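# Transfer 96-well plate from bench spot B1 to nest N1

## Task

Pick up the 96-well plate at bench spot B1 and put it in plate nest N1. It must lie flat between the nest's locators, with its cut-off corner (well A1) at the nest corner labelled A1. Then release it and move the grippers away.

## Robot and tools

Robot: two arms, left_arm and right_arm, each ending in a two-finger gripper. Viewed from behind the arms, B1 (where the plate starts) is on the right and N1 (the nest) is on the left. The plate has one clipped corner, which is where well A1 is.

Frame: one scene frame is used for everything. Its origin is on the table surface midway between the arms. +x points out across the table, +z points up, and left_arm sits toward +y. Arm bases may be tilted. A metal frame behind the arms and any mounting plates under the bases are fixed obstacles. Reported hand positions can be somewhat wrong, more so at long reach.

Gripper axes: the fingers extend along the gripper's +z and close along its y. end_effector_position is the point between the finger pads, roughly 1 cm short of the fingertips.

The 16-number row (shared by execute_actions and move): one flat list covering both arms, always all 16 values even when only one arm should move. Order: left_arm x, y, z, qw, qx, qy, qz, opening, then right_arm x, y, z, qw, qx, qy, qz, opening. x, y, z are an absolute target position for that gripper in metres in the scene frame; qw..qz are an absolute target orientation quaternion, w first, in the same frame. So the first seven numbers per arm form a pose, not an offset. Opening is an absolute finger command from -1 (closed) to +1 (fully open, 0.094 m apart). A target more than 0.6 m away from the arm's last reported position along any of its gripper axes gets the call refused, and nothing is sent.

To keep an arm still, resend exactly the pose it had in the last result before it stopped, plus the opening you want. To hold an orientation steady, send the same quaternion you chose every time rather than copying the drifting reported one.

execute_actions: argument actions is a list with zero or one item. Empty list: just returns the current state. An item with rows (1 to 15 rows) and optional steps (1 to 15, default 15) runs that many control steps of 1/30 s, one row per step, repeating the last row if rows run out. An item with only steps (up to 300) is a wait counted from the previous result. Optional pictures (boolean) toggles camera images, which come by default.

move: target is one 16-number row. speed is the path's top speed in m/s, 0.002 to 0.5 (default 0.25); rotation is capped at twice that in rad/s. Both grippers travel straight lines toward their poses, finishing together, lasting 0.5 to 10 s (cut off at 10 s). Openings are applied at the start. Paths ignore obstacles and the other arm. Grippers lag, wander, and can exceed speed, especially with a near-straight arm. The result adds a move: line with the ending (done, off_target, moving, held, fault) and any limits: paced means the pose was clipped; held means a safety check blocked some steps, after which motion can jump fast. Each gripper's distance from its target is also given.

wait: seconds from 0 to 10; nothing new is commanded.

zoom_image: camera is one of cam_head_left, cam_head_right (896x504), cam_left_wrist, cam_right_wrist (504x504); region is [x0, y0, x1, y1] pixels from the top-left, at most 504 by 504.

finished_scene: scene is the number of the current scene; it ends and grades it irreversibly, and the result reports success and any next task. The goal must still hold at that moment.

Control behaviour: each step the command is limited to within 70 mm and 16 degrees of the measured pose, then solved by damped inverse kinematics, favouring position over orientation. Far targets need several calls; after an action the arm continues only to its last clipped pose. Joint friction can leave the hand up to about 31 mm short, and tiny commands may do nothing. Joint limits (rad), base to hand: waist -2.618 to 3.054, shoulder 0 to 3.142, elbow 0 to 3.142, wrist pitch -1.571 to 1.571, wrist yaw -1.571 to 1.571, wrist roll -2.094 to 2.094. The simulation keeps running while you compose a reply.

Result lines: the state line gives each gripper's position and quaternion. grip_measured is the measured finger opening on the command scale (off by up to about 1 mm per gripper); the last joint value is the opening in metres. To grasp, command roughly 0.03 below grip_measured; less than that holds more gently. Pads push about 50 to 62 N each, less on thin parts. HELD marks steps where your command was not sent; pose unreachable means the clearance check altered or blocked an arm's command; too close concerns proximity to the frame or plates. Hand target, when present, is the pose the controller is currently driving toward. FAULT or OVER-TEMPERATURE FAULT lines mean an arm stopped. Holding loads heats motors: MOTOR HOT appears at 75 °C, a 10 s stop happens at 90 °C, and at 100 °C the arm goes limp and drops what it carries, so avoid long holds.

Avoid: dropping the plate from more than a few millimetres, knocking anything off the table, fast or deep contact (speed and overshoot past contact raise force), and collisions or pushing between the two arms. Loose objects may get nudged occasionally, so check the plate's position before grasping.

Each tool is called in YAML: its name, and indented under it one key for each argument.

## Session

execute_actions:
  actions: []

Scene clock: 0.00 s of 13200.00 s.
left_arm: end_effector_position=(+0.4577, +0.3077, +0.2388) grip_measured=+1.000 end_effector_quat_wxyz=(+0.013, -0.613, +0.786, -0.082) | right_arm: end_effector_position=(+0.0208, -0.5783, +0.1324) grip_measured=+1.000 end_effector_quat_wxyz=(+0.053, +0.994, +0.067, +0.070)
Joint positions: left_arm=[ 0.084  1.56   1.765 -1.138  0.048 -1.413  0.094] | right_arm=[-2.021  1.646  0.569 -0.59  -0.665  1.071  0.094]
Joint velocities: left_arm=[ 0.022  0.007 -0.022  0.037 -0.022  0.022  0.   ] | right_arm=[ 0.002  0.002  0.007  0.007 -0.022 -0.007  0.   ]
Motor temperatures (°C, as the motors report them): left_arm=[20 19 20 18 21 19] | right_arm=[17 20 18 21 17 19]
Hand target (left_arm): +0.458, +0.308, +0.239; +0.013, -0.613, +0.786, -0.082
Hand target (right_arm): +0.021, -0.578, +0.132; +0.053, +0.994, +0.067, +0.070

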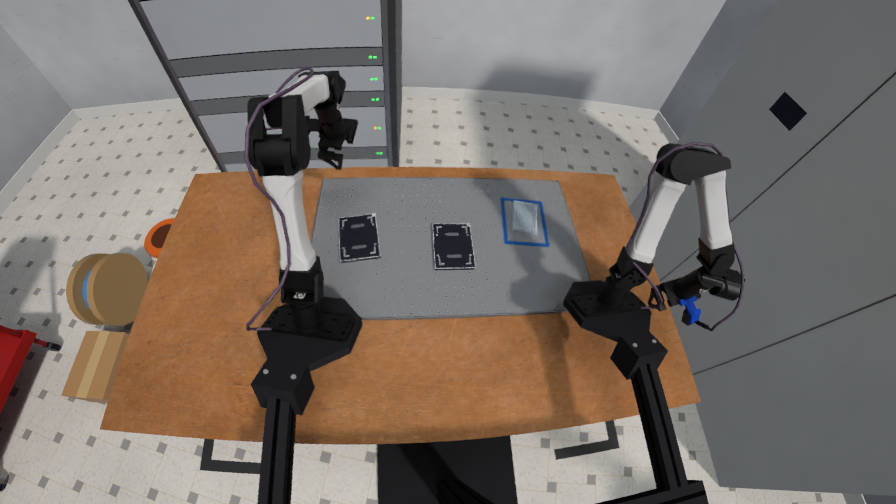

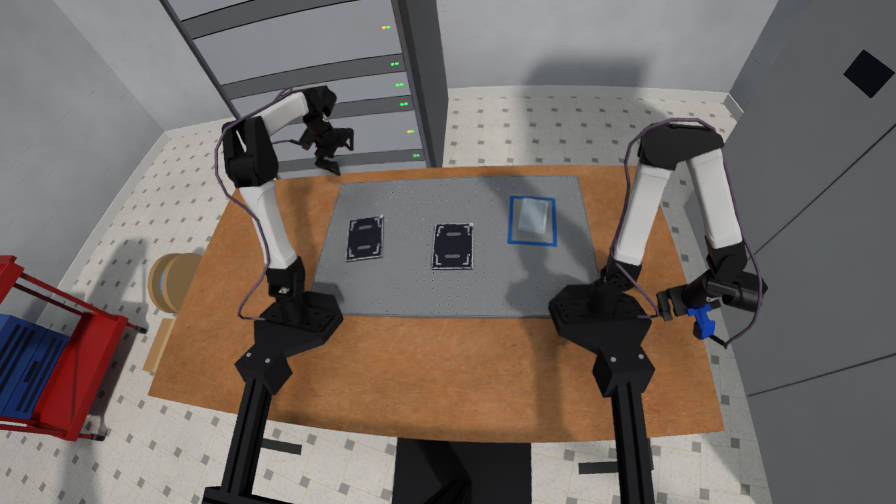

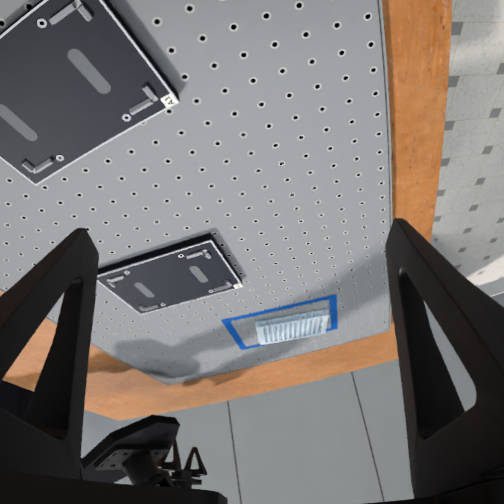

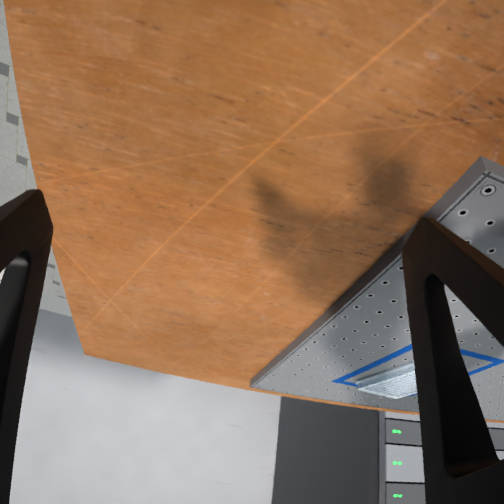

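zoom_image:
  camera: "cam_head_left"
  region: [320, 180, 570, 290]

zoom_image:
  camera: "cam_head_right"
  region: [320, 180, 570, 290]

Region (320, 180, 570, 290) of cam_head_left's 896x504 image, scaled by 2.016, with more detail than that image has; it fills the top 222 rows of this view, and the rest is white.

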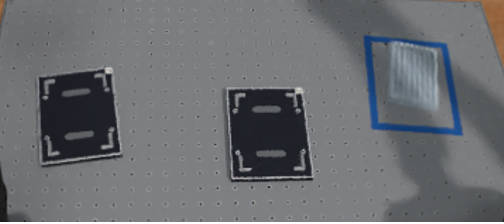

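Region (320, 180, 570, 290) of cam_head_right's 896x504 image, scaled by 2.016, with more detail than that image has; it fills the top 222 rows of this view, and the rest is white.

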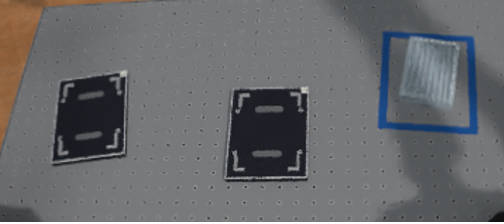

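move:
  target: [0.40,0.36,0.25,0.013,-0.613,0.786,-0.082,1,0.38,-0.275,0.2,0,1,0,0,1]

Scene clock: 10.50 s of 13200.00 s.
left_arm: end_effector_position=(+0.4015, +0.3590, +0.2497) grip_measured=+1.000 end_effector_quat_wxyz=(-0.008, +0.614, -0.785, +0.078) | right_arm: end_effector_position=(+0.3771, -0.2850, +0.2021) grip_measured=+1.000 end_effector_quat_wxyz=(-0.314, +0.841, +0.430, +0.100)
Joint positions: left_arm=[ 0.278  1.349  1.517 -1.131  0.161 -1.257  0.094] | right_arm=[-0.141  1.451  1.314 -1.089 -0.626  2.094  0.094]
Joint velocities: left_arm=[-0.022  0.007 -0.022 -0.066  0.022  0.022  0.   ] | right_arm=[-0.012  0.022  0.051 -0.022  0.066 -0.022  0.   ]
Motor temperatures (°C, as the motors report them): left_arm=[20 22 22 19 21 19] | right_arm=[18 21 19 21 17 19]
Hand target (left_arm): +0.401, +0.361, +0.251; +0.013, -0.613, +0.785, -0.083
Hand target (right_arm): +0.377, -0.283, +0.198; -0.319, +0.841, +0.428, +0.085
Off the commanded pose (left_arm): 0.002 m, 1 deg.
Off the commanded pose (right_arm): 0.011 m, 66 deg; orientation clipped at the last step of the last action.
joint sent to its limit (right arm) — the command would take joint 6 (wrist roll) past its upper limit, so that joint was sent only as far as its limit.
After step 90, 3.97 s passed at rest.
move: off_target (right_arm); limits=paced
camera_calibration (this result's frames):
cam_left_wrist: T_world_to_cam=[[0.956955, -0.266877, 0.114083, -0.323833], [-0.242747, -0.520487, 0.818638, 0.0845564], [-0.159097, -0.811092, -0.562866, 0.61297], [0, 0, 0, 1]] pos_world=[0.427941, 0.454762, 0.312743]
cam_right_wrist: T_world_to_cam=[[-0.851042, 0.336401, 0.40319, 0.335645], [0.425399, -0.00844767, 0.904967, -0.35259], [0.307837, 0.941681, -0.135915, 0.27227], [0, 0, 0, 1]] pos_world=[0.351825, -0.372281, 0.220759]

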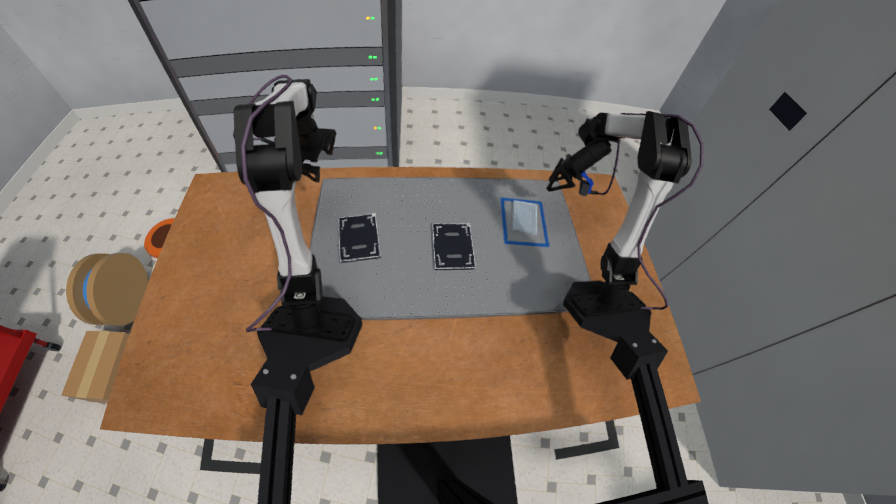

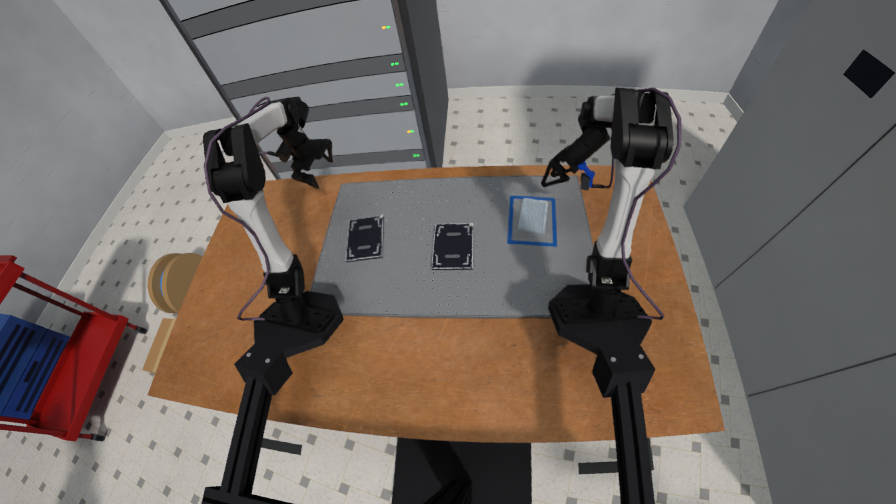

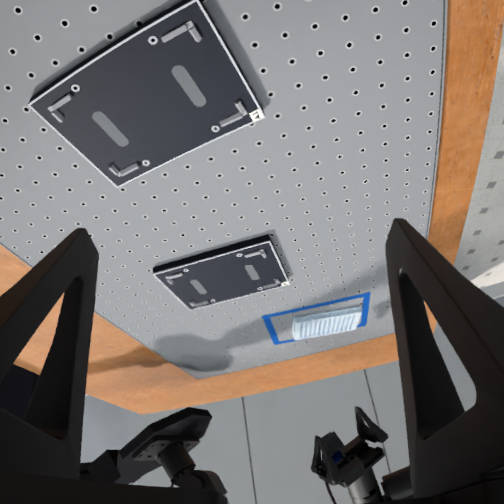

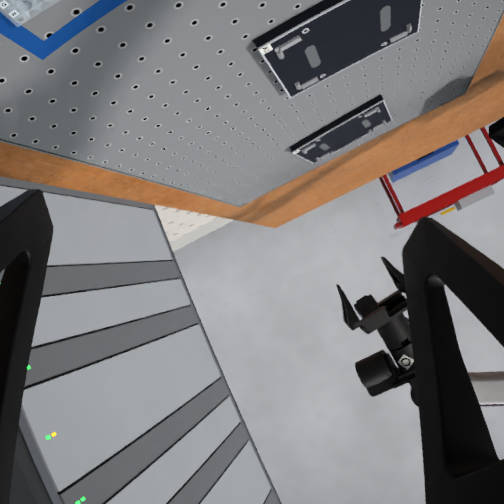

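move:
  target: [0.40,0.36,0.25,0.013,-0.613,0.786,-0.082,1,0.36,-0.275,0.2,0,0,1,0,1]

zoom_image:
  camera: "cam_left_wrist"
  region: [0, 0, 400, 320]

zoom_image:
  camera: "cam_right_wrist"
  region: [0, 0, 504, 504]

Scene clock: 18.80 s of 13200.00 s.
left_arm: end_effector_position=(+0.4015, +0.3590, +0.2497) grip_measured=+1.000 end_effector_quat_wxyz=(-0.008, +0.614, -0.785, +0.078) | right_arm: end_effector_position=(+0.3643, -0.2753, +0.1996) grip_measured=+1.000 end_effector_quat_wxyz=(-0.002, +0.008, +1.000, -0.002)
Joint positions: left_arm=[ 0.278  1.349  1.517 -1.131  0.161 -1.257  0.094] | right_arm=[ 0.345  1.362  1.27  -1.037  0.257  0.401  0.094]
Joint velocities: left_arm=[-0.007 -0.017 -0.002  0.095  0.007  0.051  0.   ] | right_arm=[-0.007 -0.002  0.002  0.125 -0.022 -0.022  0.   ]
Motor temperatures (°C, as the motors report them): left_arm=[20 24 22 19 21 19] | right_arm=[18 24 20 21 17 19]
Hand target (left_arm): +0.400, +0.360, +0.250; +0.013, -0.613, +0.786, -0.082
Hand target (right_arm): +0.360, -0.275, +0.200; +0.003, -0.001, +1.000, -0.004
Off the commanded pose (left_arm): 0.002 m, 1 deg.
Off the commanded pose (right_arm): 0.004 m, 1 deg.
After step 90, 0.23 s passed at rest.
move: done
camera_calibration (this result's frames):
cam_left_wrist: T_world_to_cam=[[0.956955, -0.266877, 0.114083, -0.323833], [-0.242747, -0.520487, 0.818638, 0.0845564], [-0.159097, -0.811092, -0.562866, 0.61297], [0, 0, 0, 1]] pos_world=[0.427941, 0.454762, 0.312743]
cam_right_wrist: T_world_to_cam=[[0.105008, -0.994106, 0.0269606, -0.316984], [-0.648735, -0.047928, 0.759504, 0.0646704], [-0.753735, -0.097244, -0.649944, 0.47005], [0, 0, 0, 1]] pos_world=[0.429533, -0.266307, 0.264935]

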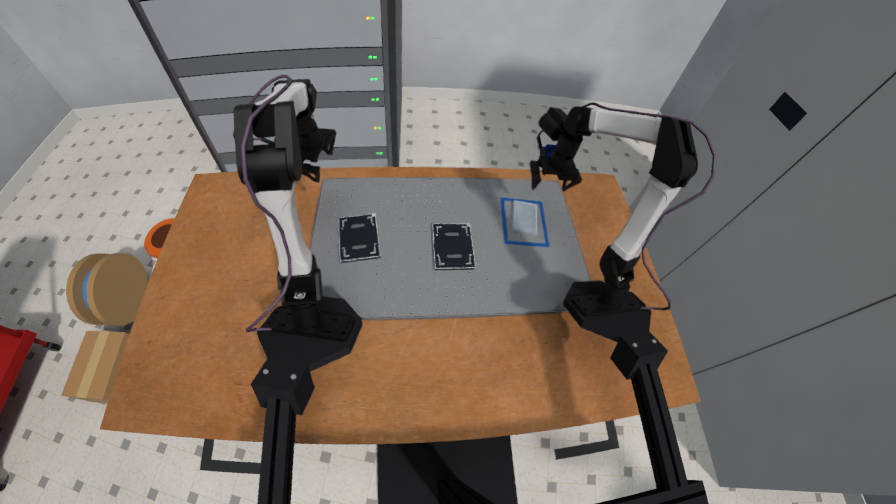

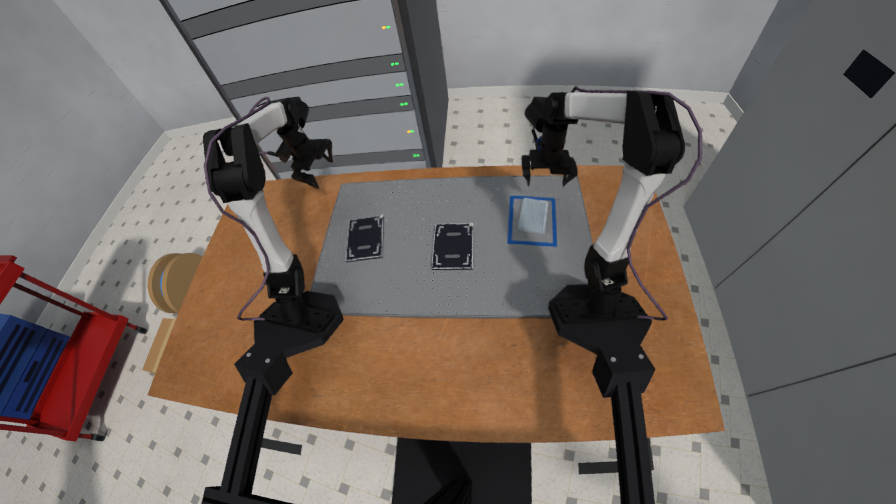

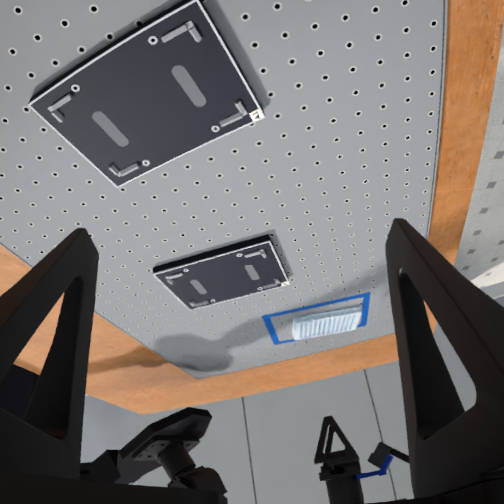

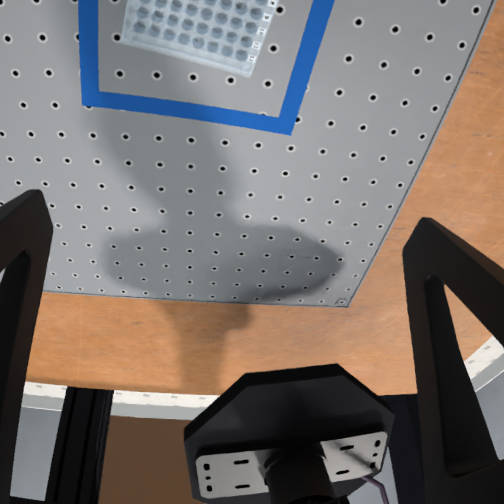

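Region (0, 0, 400, 320) of cam_left_wrist's 504x504 image, scaled by 1.260, with more detail than that image has; it fills the top 403 rows of this view, and the rest is white.

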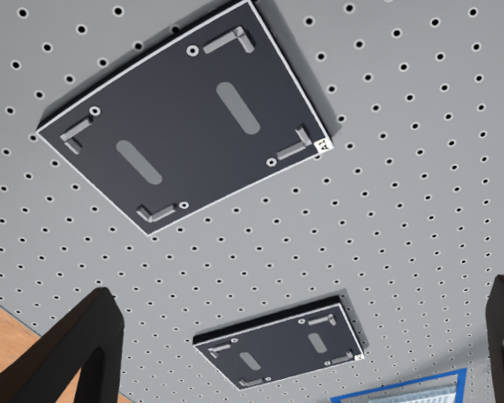

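Region (0, 0, 504, 504) of cam_right_wrist's 504x504 image, scaled by 1.000.

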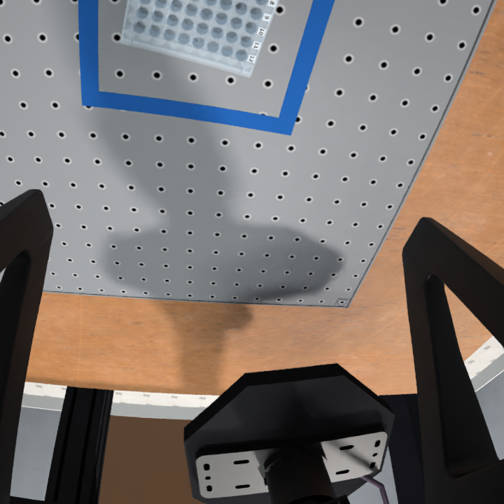

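move:
  target: [0.40,0.36,0.25,0.013,-0.613,0.786,-0.082,1,0.42,-0.27,0.12,0,0,1,0,1]

Scene clock: 26.40 s of 13200.00 s.
left_arm: end_effector_position=(+0.4015, +0.3590, +0.2497) grip_measured=+1.000 end_effector_quat_wxyz=(-0.008, +0.614, -0.785, +0.078) | right_arm: end_effector_position=(+0.4118, -0.2707, +0.1232) grip_measured=+1.000 end_effector_quat_wxyz=(-0.003, -0.001, +1.000, -0.003)
Joint positions: left_arm=[ 0.278  1.349  1.517 -1.131  0.161 -1.257  0.094] | right_arm=[ 0.244  1.63   1.342 -0.823  0.214  0.291  0.094]
Joint velocities: left_arm=[ 0.017  0.012 -0.002 -0.022 -0.022  0.007  0.   ] | right_arm=[-0.002 -0.017 -0.022 -0.081 -0.051 -0.066  0.   ]
Motor temperatures (°C, as the motors report them): left_arm=[20 25 23 19 21 19] | right_arm=[18 26 20 21 17 19]
Hand target (left_arm): +0.400, +0.360, +0.250; +0.013, -0.613, +0.786, -0.082
Hand target (right_arm): +0.418, -0.271, +0.120; -0.000, +0.000, +1.000, +0.001
Off the commanded pose (left_arm): 0.002 m, 1 deg.
Off the commanded pose (right_arm): 0.009 m, 1 deg.
After step 90, 3.60 s passed at rest.
move: done
camera_calibration (this result's frames):
cam_left_wrist: T_world_to_cam=[[0.956955, -0.266877, 0.114083, -0.323833], [-0.242747, -0.520487, 0.818638, 0.0845564], [-0.159097, -0.811092, -0.562866, 0.61297], [0, 0, 0, 1]] pos_world=[0.427941, 0.454762, 0.312743]
cam_right_wrist: T_world_to_cam=[[0.123273, -0.991964, 0.0284763, -0.322457], [-0.645202, -0.0583119, 0.761783, 0.149177], [-0.754001, -0.11228, -0.647206, 0.452374], [0, 0, 0, 1]] pos_world=[0.47709, -0.260374, 0.188321]

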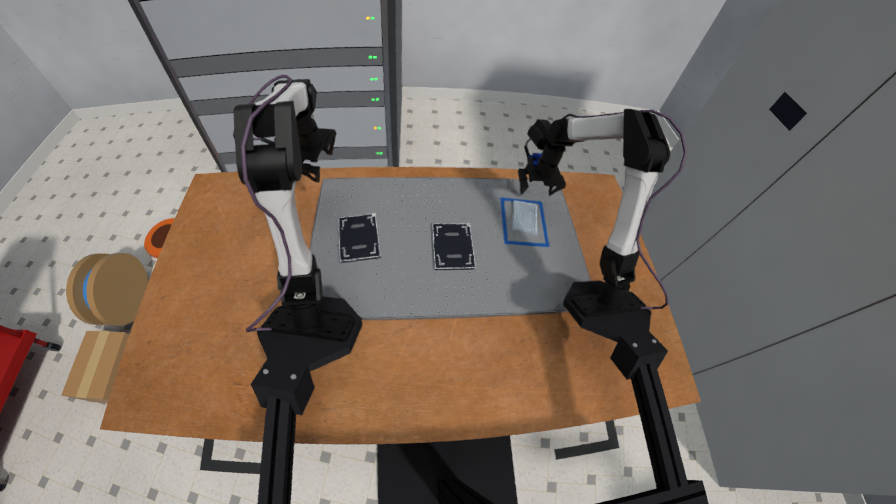

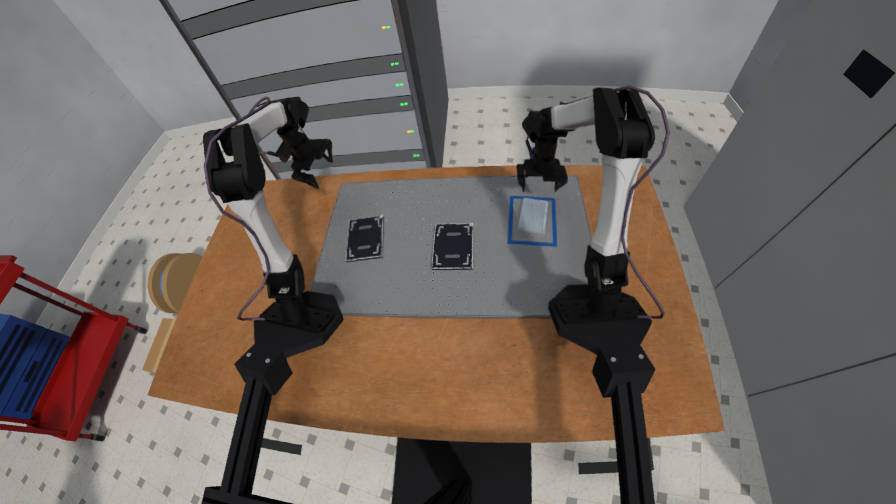

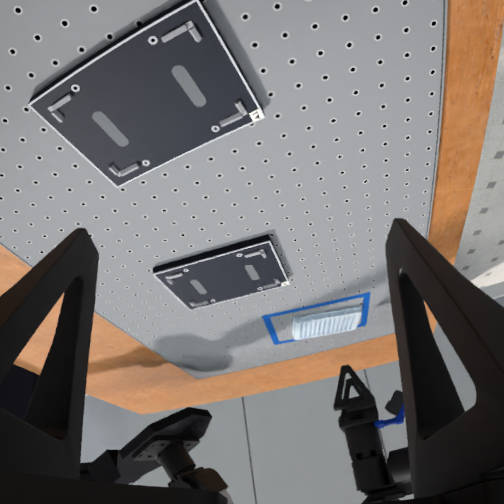

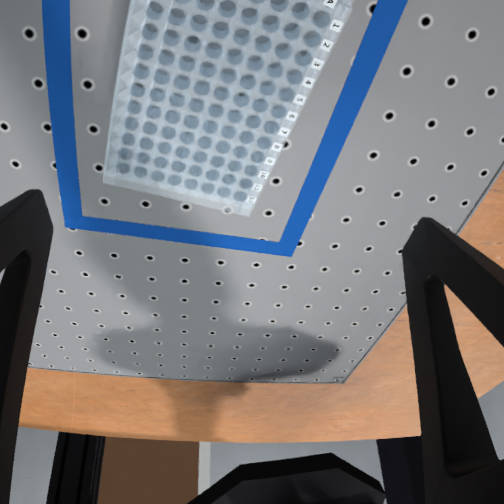

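move:
  target: [0.40,0.36,0.25,0.013,-0.613,0.786,-0.082,1,0.391,-0.257,0.065,0,0.1045,0.9945,0,1]
  speed: 0.08

Scene clock: 36.97 s of 13200.00 s.
left_arm: end_effector_position=(+0.4015, +0.3590, +0.2497) grip_measured=+1.000 end_effector_quat_wxyz=(-0.008, +0.614, -0.785, +0.078) | right_arm: end_effector_position=(+0.4027, -0.2603, +0.0791) grip_measured=+1.000 end_effector_quat_wxyz=(+0.017, +0.109, +0.994, +0.007)
Joint positions: left_arm=[ 0.278  1.349  1.517 -1.131  0.161 -1.257  0.094] | right_arm=[ 0.252  1.678  1.199 -0.588  0.213  0.508  0.094]
Joint velocities: left_arm=[ 0.007 -0.012 -0.017 -0.037 -0.11   0.037  0.   ] | right_arm=[-0.007 -0.012 -0.002 -0.007 -0.095 -0.022  0.   ]
Motor temperatures (°C, as the motors report them): left_arm=[20 27 23 19 21 19] | right_arm=[18 28 21 21 17 19]
Hand target (left_arm): +0.400, +0.360, +0.250; +0.013, -0.613, +0.786, -0.082
Hand target (right_arm): +0.389, -0.258, +0.066; -0.000, +0.104, +0.995, -0.000
Off the commanded pose (left_arm): 0.002 m, 1 deg.
Off the commanded pose (right_arm): 0.019 m, 2 deg.
After step 90, 5.77 s passed at rest.
move: off_target (right_arm)
camera_calibration (this result's frames):
cam_left_wrist: T_world_to_cam=[[0.956955, -0.266877, 0.114083, -0.323833], [-0.242747, -0.520487, 0.818638, 0.0845564], [-0.159097, -0.811092, -0.562866, 0.61297], [0, 0, 0, 1]] pos_world=[0.427941, 0.454762, 0.312743]
cam_right_wrist: T_world_to_cam=[[-0.097111, -0.995232, 0.00906225, -0.220319], [-0.674641, 0.0725177, 0.734575, 0.225603], [-0.73173, 0.0652216, -0.678467, 0.457855], [0, 0, 0, 1]] pos_world=[0.465832, -0.265491, 0.146913]

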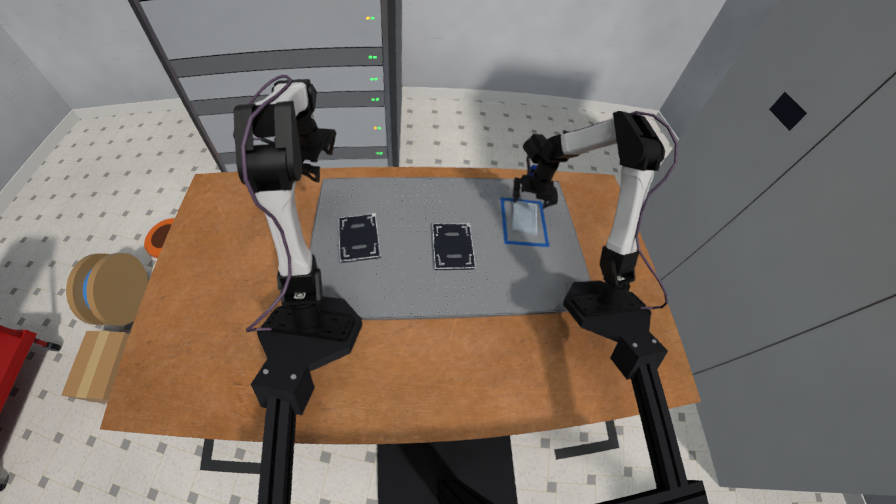

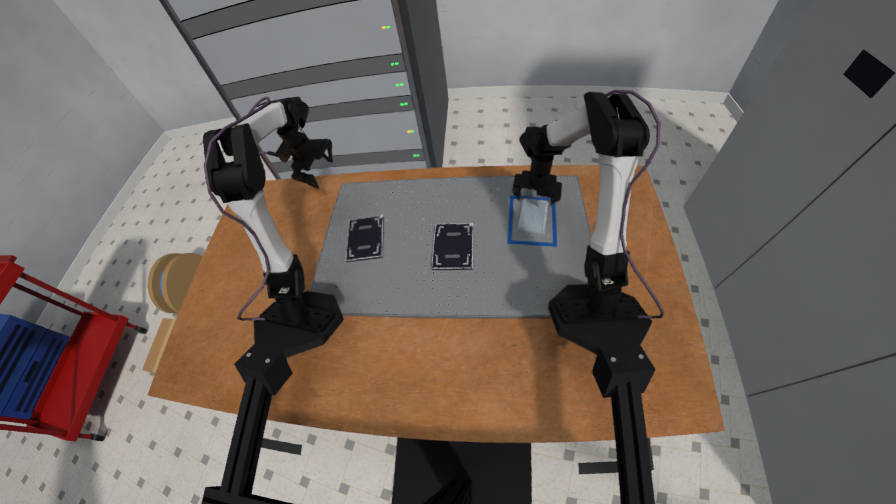

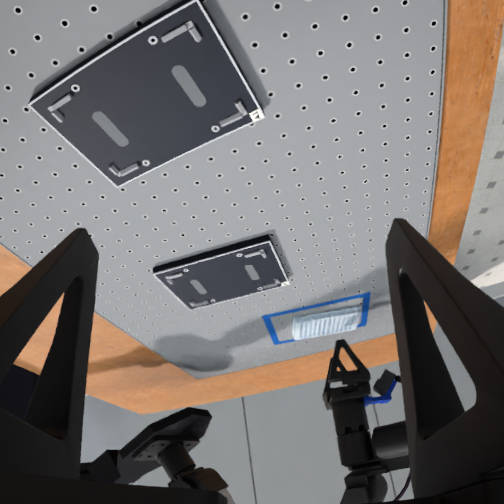

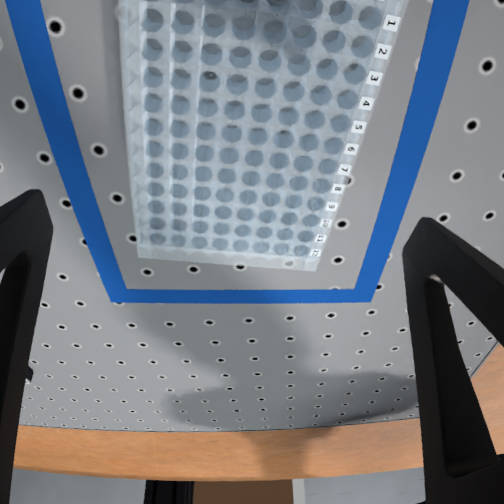

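move:
  target: [0.40,0.36,0.25,0.013,-0.613,0.786,-0.082,1,0.385,-0.257,0.015,0,0.1045,0.9945,0,1]
  speed: 0.04

Scene clock: 43.97 s of 13200.00 s.
left_arm: end_effector_position=(+0.4015, +0.3590, +0.2497) grip_measured=+1.000 end_effector_quat_wxyz=(-0.008, +0.614, -0.785, +0.078) | right_arm: end_effector_position=(+0.3967, -0.2520, +0.0331) grip_measured=+1.000 end_effector_quat_wxyz=(+0.018, +0.106, +0.994, +0.007)
Joint positions: left_arm=[ 0.278  1.349  1.517 -1.131  0.161 -1.257  0.094] | right_arm=[ 0.252  1.795  1.156 -0.425  0.215  0.502  0.094]
Joint velocities: left_arm=[ 0.022 -0.012 -0.007 -0.007  0.007 -0.022  0.   ] | right_arm=[-0.007  0.002 -0.002  0.007 -0.066 -0.022  0.   ]
Motor temperatures (°C, as the motors report them): left_arm=[20 27 23 19 21 19] | right_arm=[18 29 21 21 17 19]
Hand target (left_arm): +0.400, +0.360, +0.250; +0.013, -0.613, +0.786, -0.082
Hand target (right_arm): +0.383, -0.258, +0.017; -0.000, +0.105, +0.995, -0.000
Off the commanded pose (left_arm): 0.002 m, 1 deg.
Off the commanded pose (right_arm): 0.022 m, 2 deg.
After step 90, 2.10 s passed at rest.
move: off_target (right_arm)
camera_calibration (this result's frames):
cam_left_wrist: T_world_to_cam=[[0.956955, -0.266877, 0.114083, -0.323833], [-0.242747, -0.520487, 0.818638, 0.0845564], [-0.159097, -0.811092, -0.562866, 0.61297], [0, 0, 0, 1]] pos_world=[0.427941, 0.454762, 0.312743]
cam_right_wrist: T_world_to_cam=[[-0.0918001, -0.99573, 0.0097532, -0.214448], [-0.67635, 0.0695379, 0.733291, 0.254648], [-0.730837, 0.0607196, -0.679845, 0.420211], [0, 0, 0, 1]] pos_world=[0.45965, -0.256755, 0.101039]

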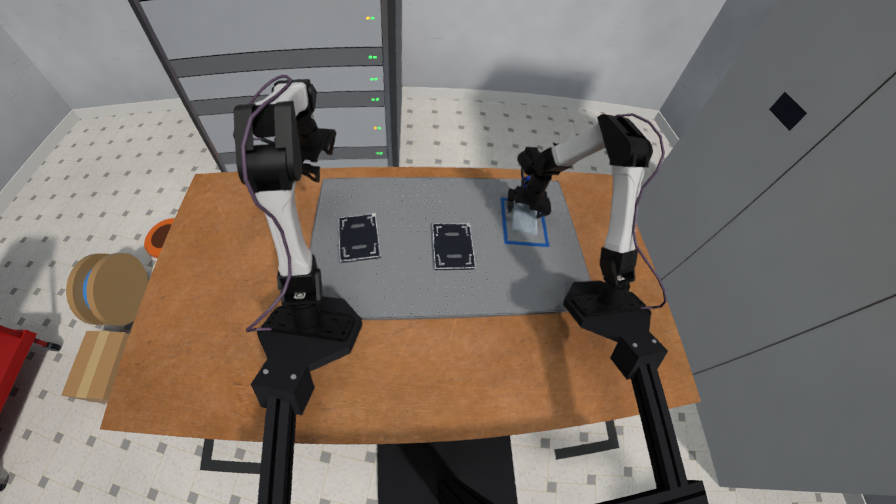

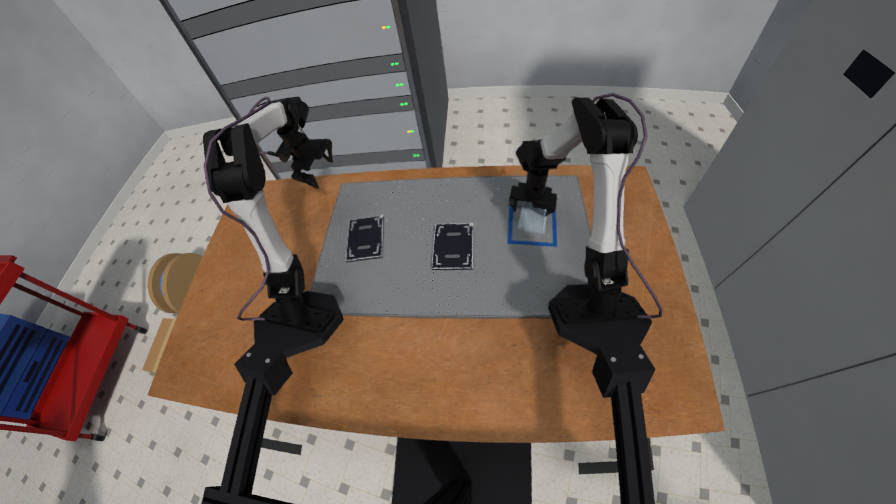

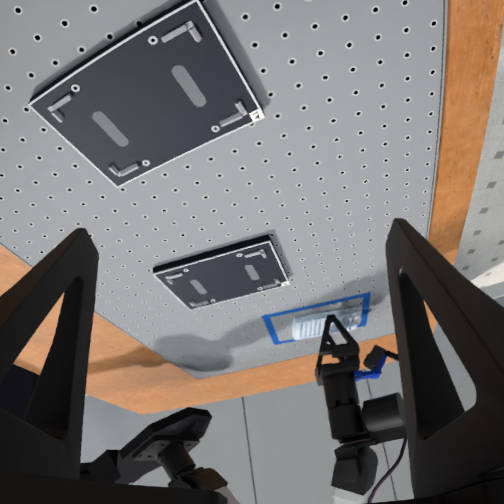

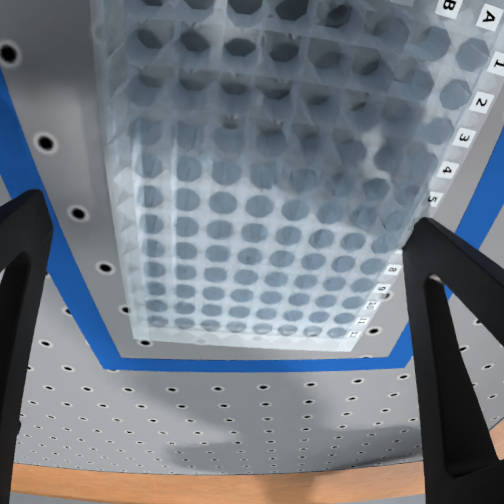

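move:
  target: [0.40,0.36,0.25,0.013,-0.613,0.786,-0.082,1,0.385,-0.285,0.035,0,0.1045,0.9945,0,1]
  speed: 0.03

Scene clock: 47.13 s of 13200.00 s.
left_arm: end_effector_position=(+0.4015, +0.3590, +0.2497) grip_measured=+1.000 end_effector_quat_wxyz=(-0.008, +0.614, -0.785, +0.078) | right_arm: end_effector_position=(+0.3948, -0.2790, +0.0342) grip_measured=+1.000 end_effector_quat_wxyz=(+0.012, +0.106, +0.994, +0.001)
Joint positions: left_arm=[ 0.278  1.349  1.517 -1.131  0.161 -1.257  0.094] | right_arm=[ 0.182  1.763  1.127 -0.433  0.186  0.444  0.094]
Joint velocities: left_arm=[-0.007 -0.002  0.007  0.037 -0.066 -0.066  0.   ] | right_arm=[ 0.007 -0.012  0.002  0.022 -0.022 -0.066  0.   ]
Motor temperatures (°C, as the motors report them): left_arm=[20 28 23 19 21 19] | right_arm=[18 30 21 21 17 19]
Hand target (left_arm): +0.400, +0.360, +0.250; +0.013, -0.613, +0.786, -0.082
Hand target (right_arm): +0.385, -0.284, +0.035; -0.000, +0.105, +0.994, +0.001
Off the commanded pose (left_arm): 0.002 m, 1 deg.
Off the commanded pose (right_arm): 0.012 m, 1 deg.
move: off_target (right_arm)
camera_calibration (this result's frames):
cam_left_wrist: T_world_to_cam=[[0.956955, -0.266877, 0.114083, -0.323833], [-0.242747, -0.520487, 0.818638, 0.0845564], [-0.159097, -0.811092, -0.562866, 0.61297], [0, 0, 0, 1]] pos_world=[0.427941, 0.454762, 0.312743]
cam_right_wrist: T_world_to_cam=[[-0.0925777, -0.995497, 0.020368, -0.241526], [-0.665979, 0.0771146, 0.741974, 0.252157], [-0.740204, 0.0551255, -0.670119, 0.423029], [0, 0, 0, 1]] pos_world=[0.458699, -0.283204, 0.101305]

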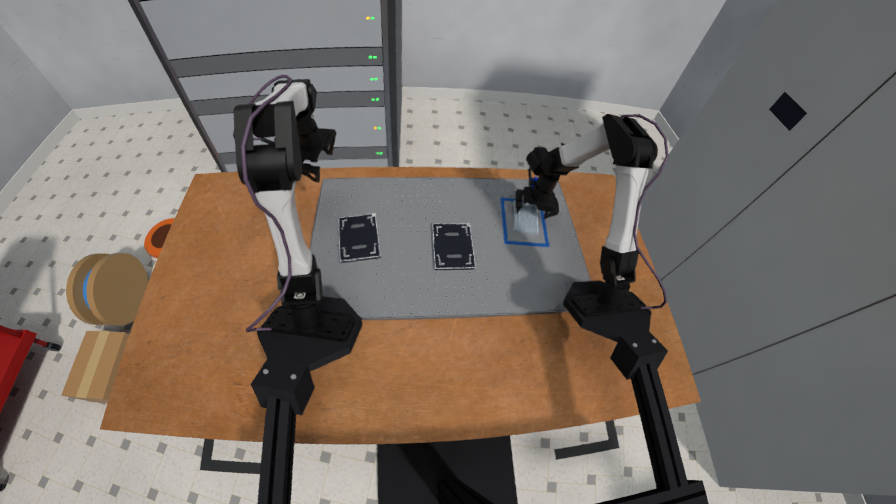

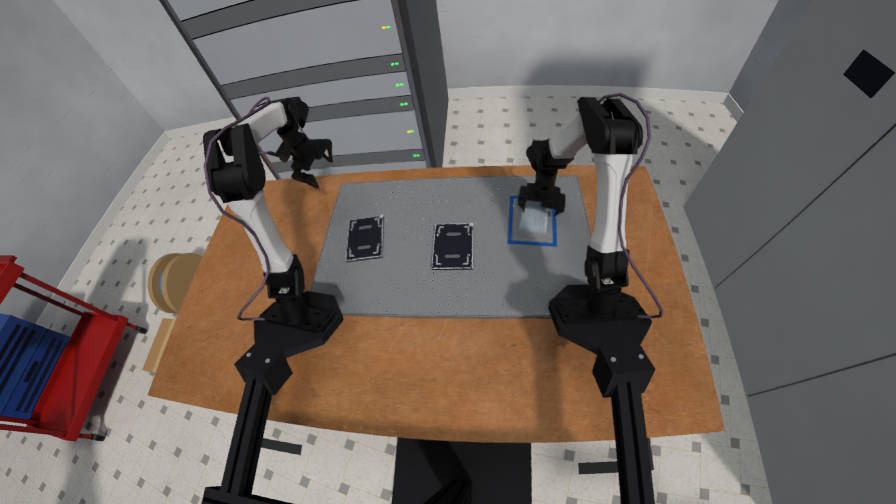

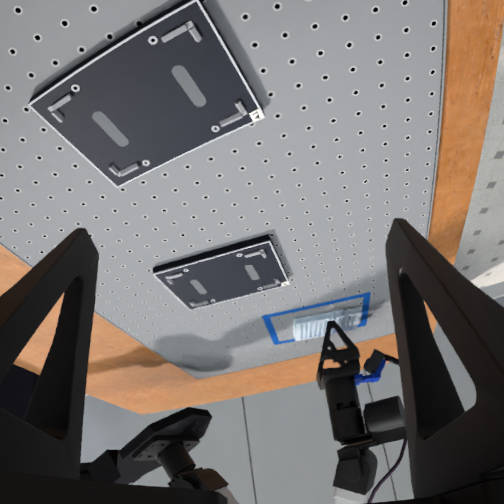

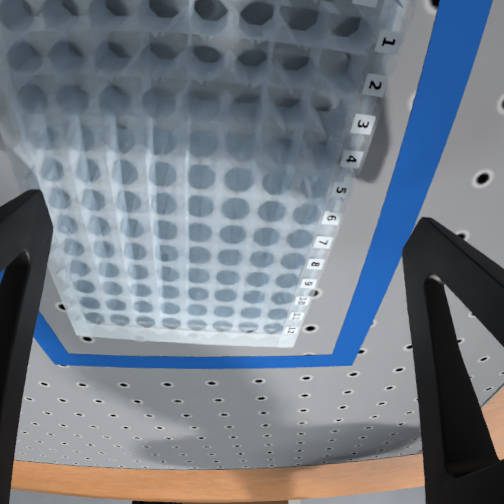

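move:
  target: [0.40,0.36,0.25,0.013,-0.613,0.786,-0.082,1,0.385,-0.257,0.035,0,0.1045,0.9945,0,1]
  speed: 0.03

Scene clock: 51.10 s of 13200.00 s.
left_arm: end_effector_position=(+0.4015, +0.3590, +0.2497) grip_measured=+1.000 end_effector_quat_wxyz=(-0.008, +0.614, -0.785, +0.078) | right_arm: end_effector_position=(+0.3876, -0.2593, +0.0379) grip_measured=+1.000 end_effector_quat_wxyz=(+0.007, +0.105, +0.994, +0.006)
Joint positions: left_arm=[ 0.278  1.349  1.517 -1.131  0.161 -1.257  0.094] | right_arm=[ 0.239  1.763  1.127 -0.447  0.202  0.493  0.094]
Joint velocities: left_arm=[-0.027  0.027 -0.007 -0.051  0.007  0.037  0.   ] | right_arm=[-0.017  0.012  0.012 -0.007 -0.022  0.081  0.   ]
Motor temperatures (°C, as the motors report them): left_arm=[20 28 23 19 21 19] | right_arm=[18 31 21 21 17 19]
Hand target (left_arm): +0.400, +0.360, +0.250; +0.013, -0.613, +0.786, -0.082
Hand target (right_arm): +0.385, -0.257, +0.035; +0.001, +0.104, +0.995, -0.000
Off the commanded pose (left_arm): 0.002 m, 1 deg.
Off the commanded pose (right_arm): 0.005 m, 1 deg.
move: done
camera_calibration (this result's frames):
cam_left_wrist: T_world_to_cam=[[0.956955, -0.266877, 0.114083, -0.323833], [-0.242747, -0.520487, 0.818638, 0.0845564], [-0.159097, -0.811092, -0.562866, 0.61297], [0, 0, 0, 1]] pos_world=[0.427941, 0.454762, 0.312743]
cam_right_wrist: T_world_to_cam=[[-0.0899563, -0.995882, 0.0112975, -0.223479], [-0.660734, 0.0681631, 0.747518, 0.238591], [-0.74521, 0.0597793, -0.664145, 0.422041], [0, 0, 0, 1]] pos_world=[0.452051, -0.264051, 0.10447]

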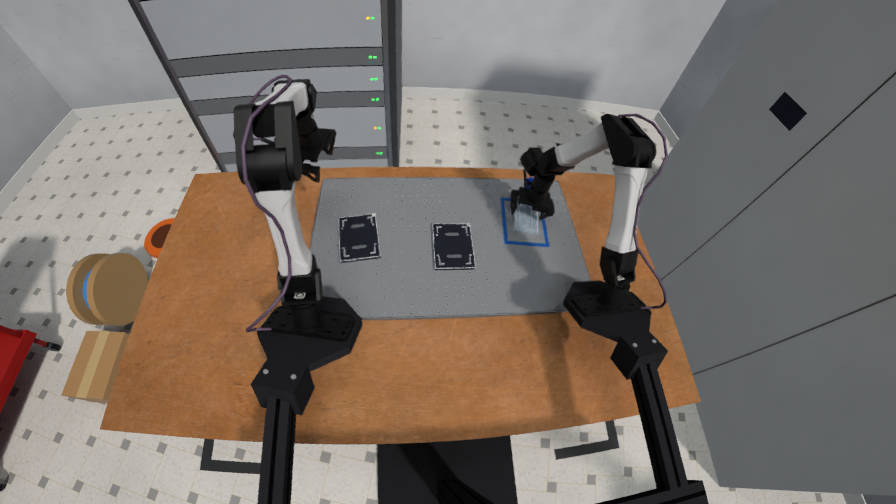

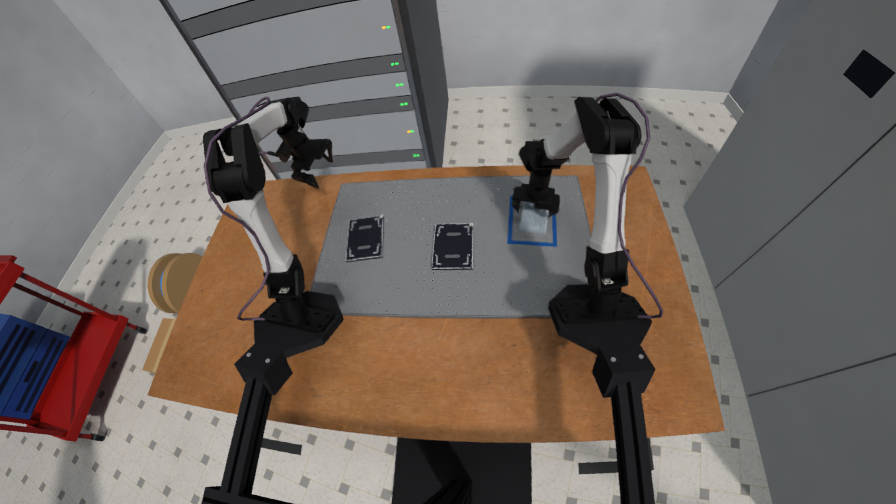

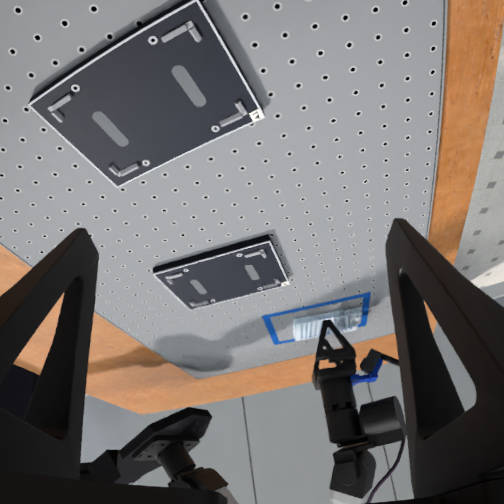

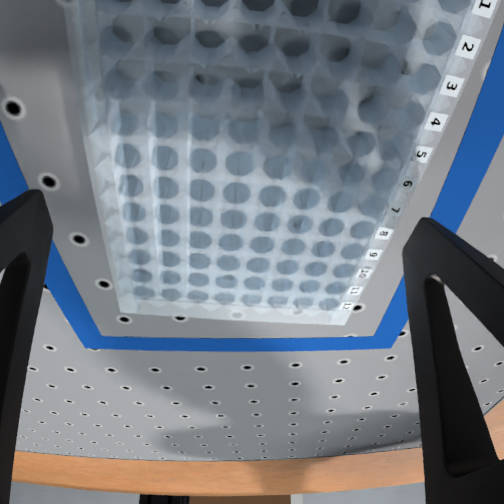

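move:
  target: [0.40,0.36,0.25,0.013,-0.613,0.786,-0.082,1,0.38,-0.266,0.005,0,0.1045,0.9945,0,1]
  speed: 0.02

Scene clock: 54.87 s of 13200.00 s.
left_arm: end_effector_position=(+0.4015, +0.3590, +0.2497) grip_measured=+1.000 end_effector_quat_wxyz=(-0.008, +0.614, -0.785, +0.078) | right_arm: end_effector_position=(+0.3956, -0.2569, +0.0334) grip_measured=+1.000 end_effector_quat_wxyz=(+0.023, +0.105, +0.994, +0.011)
Joint positions: left_arm=[ 0.278  1.349  1.517 -1.131  0.161 -1.257  0.094] | right_arm=[ 0.237  1.777  1.127 -0.399  0.203  0.485  0.094]
Joint velocities: left_arm=[ 0.022 -0.007 -0.002  0.007 -0.022  0.037  0.   ] | right_arm=[-0.017  0.007  0.027 -0.051  0.037 -0.037  0.   ]
Motor temperatures (°C, as the motors report them): left_arm=[20 28 24 19 21 19] | right_arm=[18 32 21 21 17 19]
Hand target (left_arm): +0.400, +0.360, +0.250; +0.013, -0.613, +0.786, -0.082
Hand target (right_arm): +0.378, -0.267, +0.008; -0.001, +0.105, +0.994, +0.000
Off the commanded pose (left_arm): 0.002 m, 1 deg.
Off the commanded pose (right_arm): 0.034 m, 3 deg.
move: off_target (right_arm)
camera_calibration (this result's frames):
cam_left_wrist: T_world_to_cam=[[0.956955, -0.266877, 0.114083, -0.323833], [-0.242747, -0.520487, 0.818638, 0.0845564], [-0.159097, -0.811092, -0.562866, 0.61297], [0, 0, 0, 1]] pos_world=[0.427941, 0.454762, 0.312743]
cam_right_wrist: T_world_to_cam=[[-0.0904192, -0.995903, 0.00129656, -0.219803], [-0.684212, 0.0630664, 0.726551, 0.255672], [-0.723656, 0.064807, -0.687112, 0.418382], [0, 0, 0, 1]] pos_world=[0.457825, -0.262141, 0.102002]

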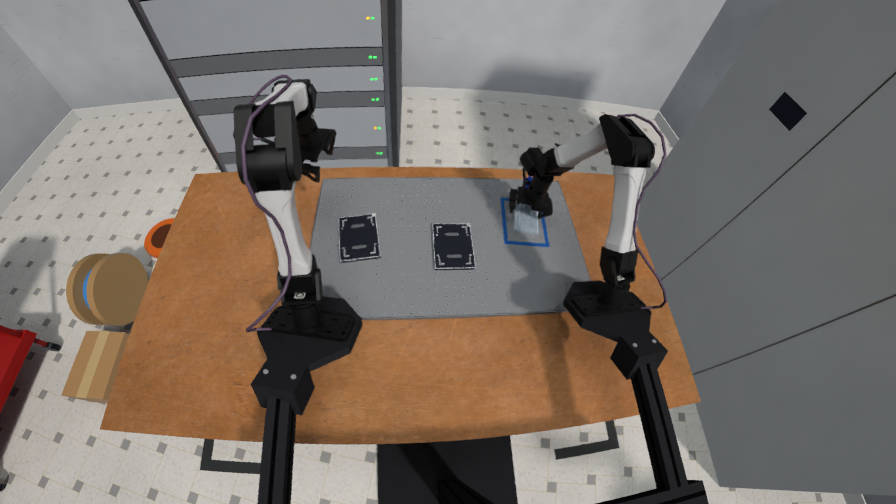

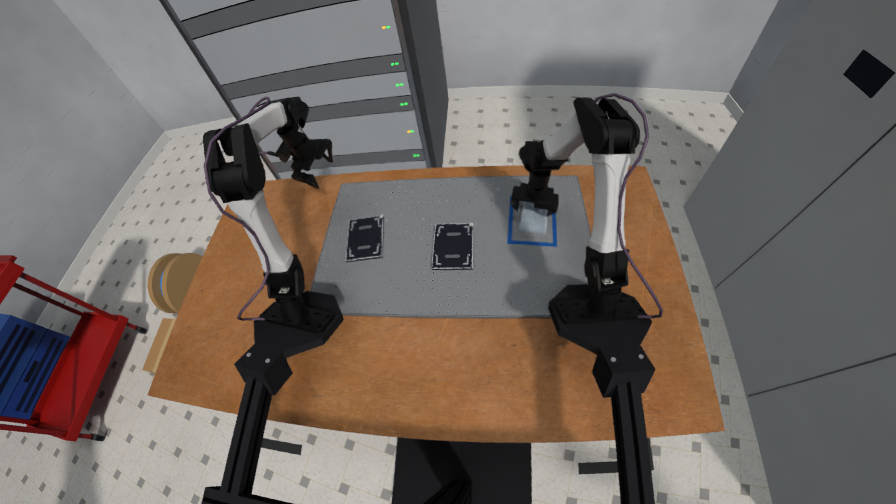

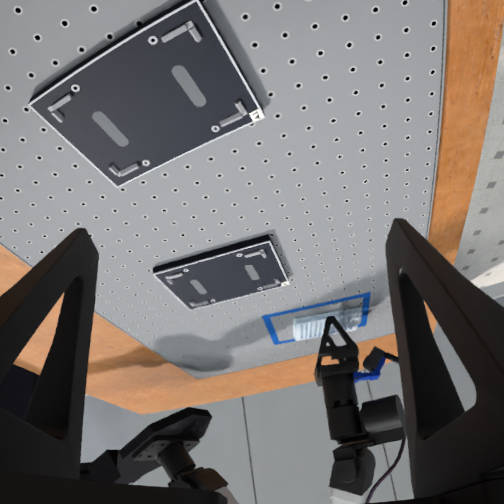

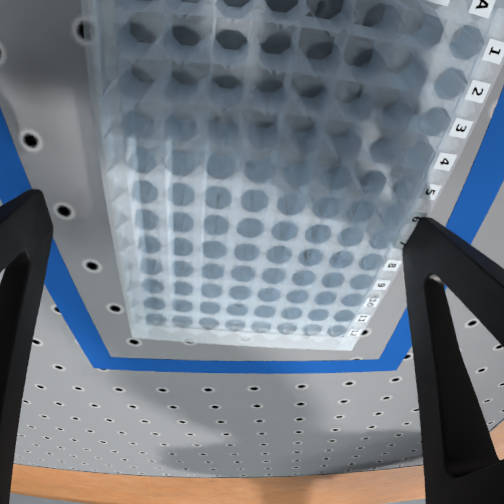

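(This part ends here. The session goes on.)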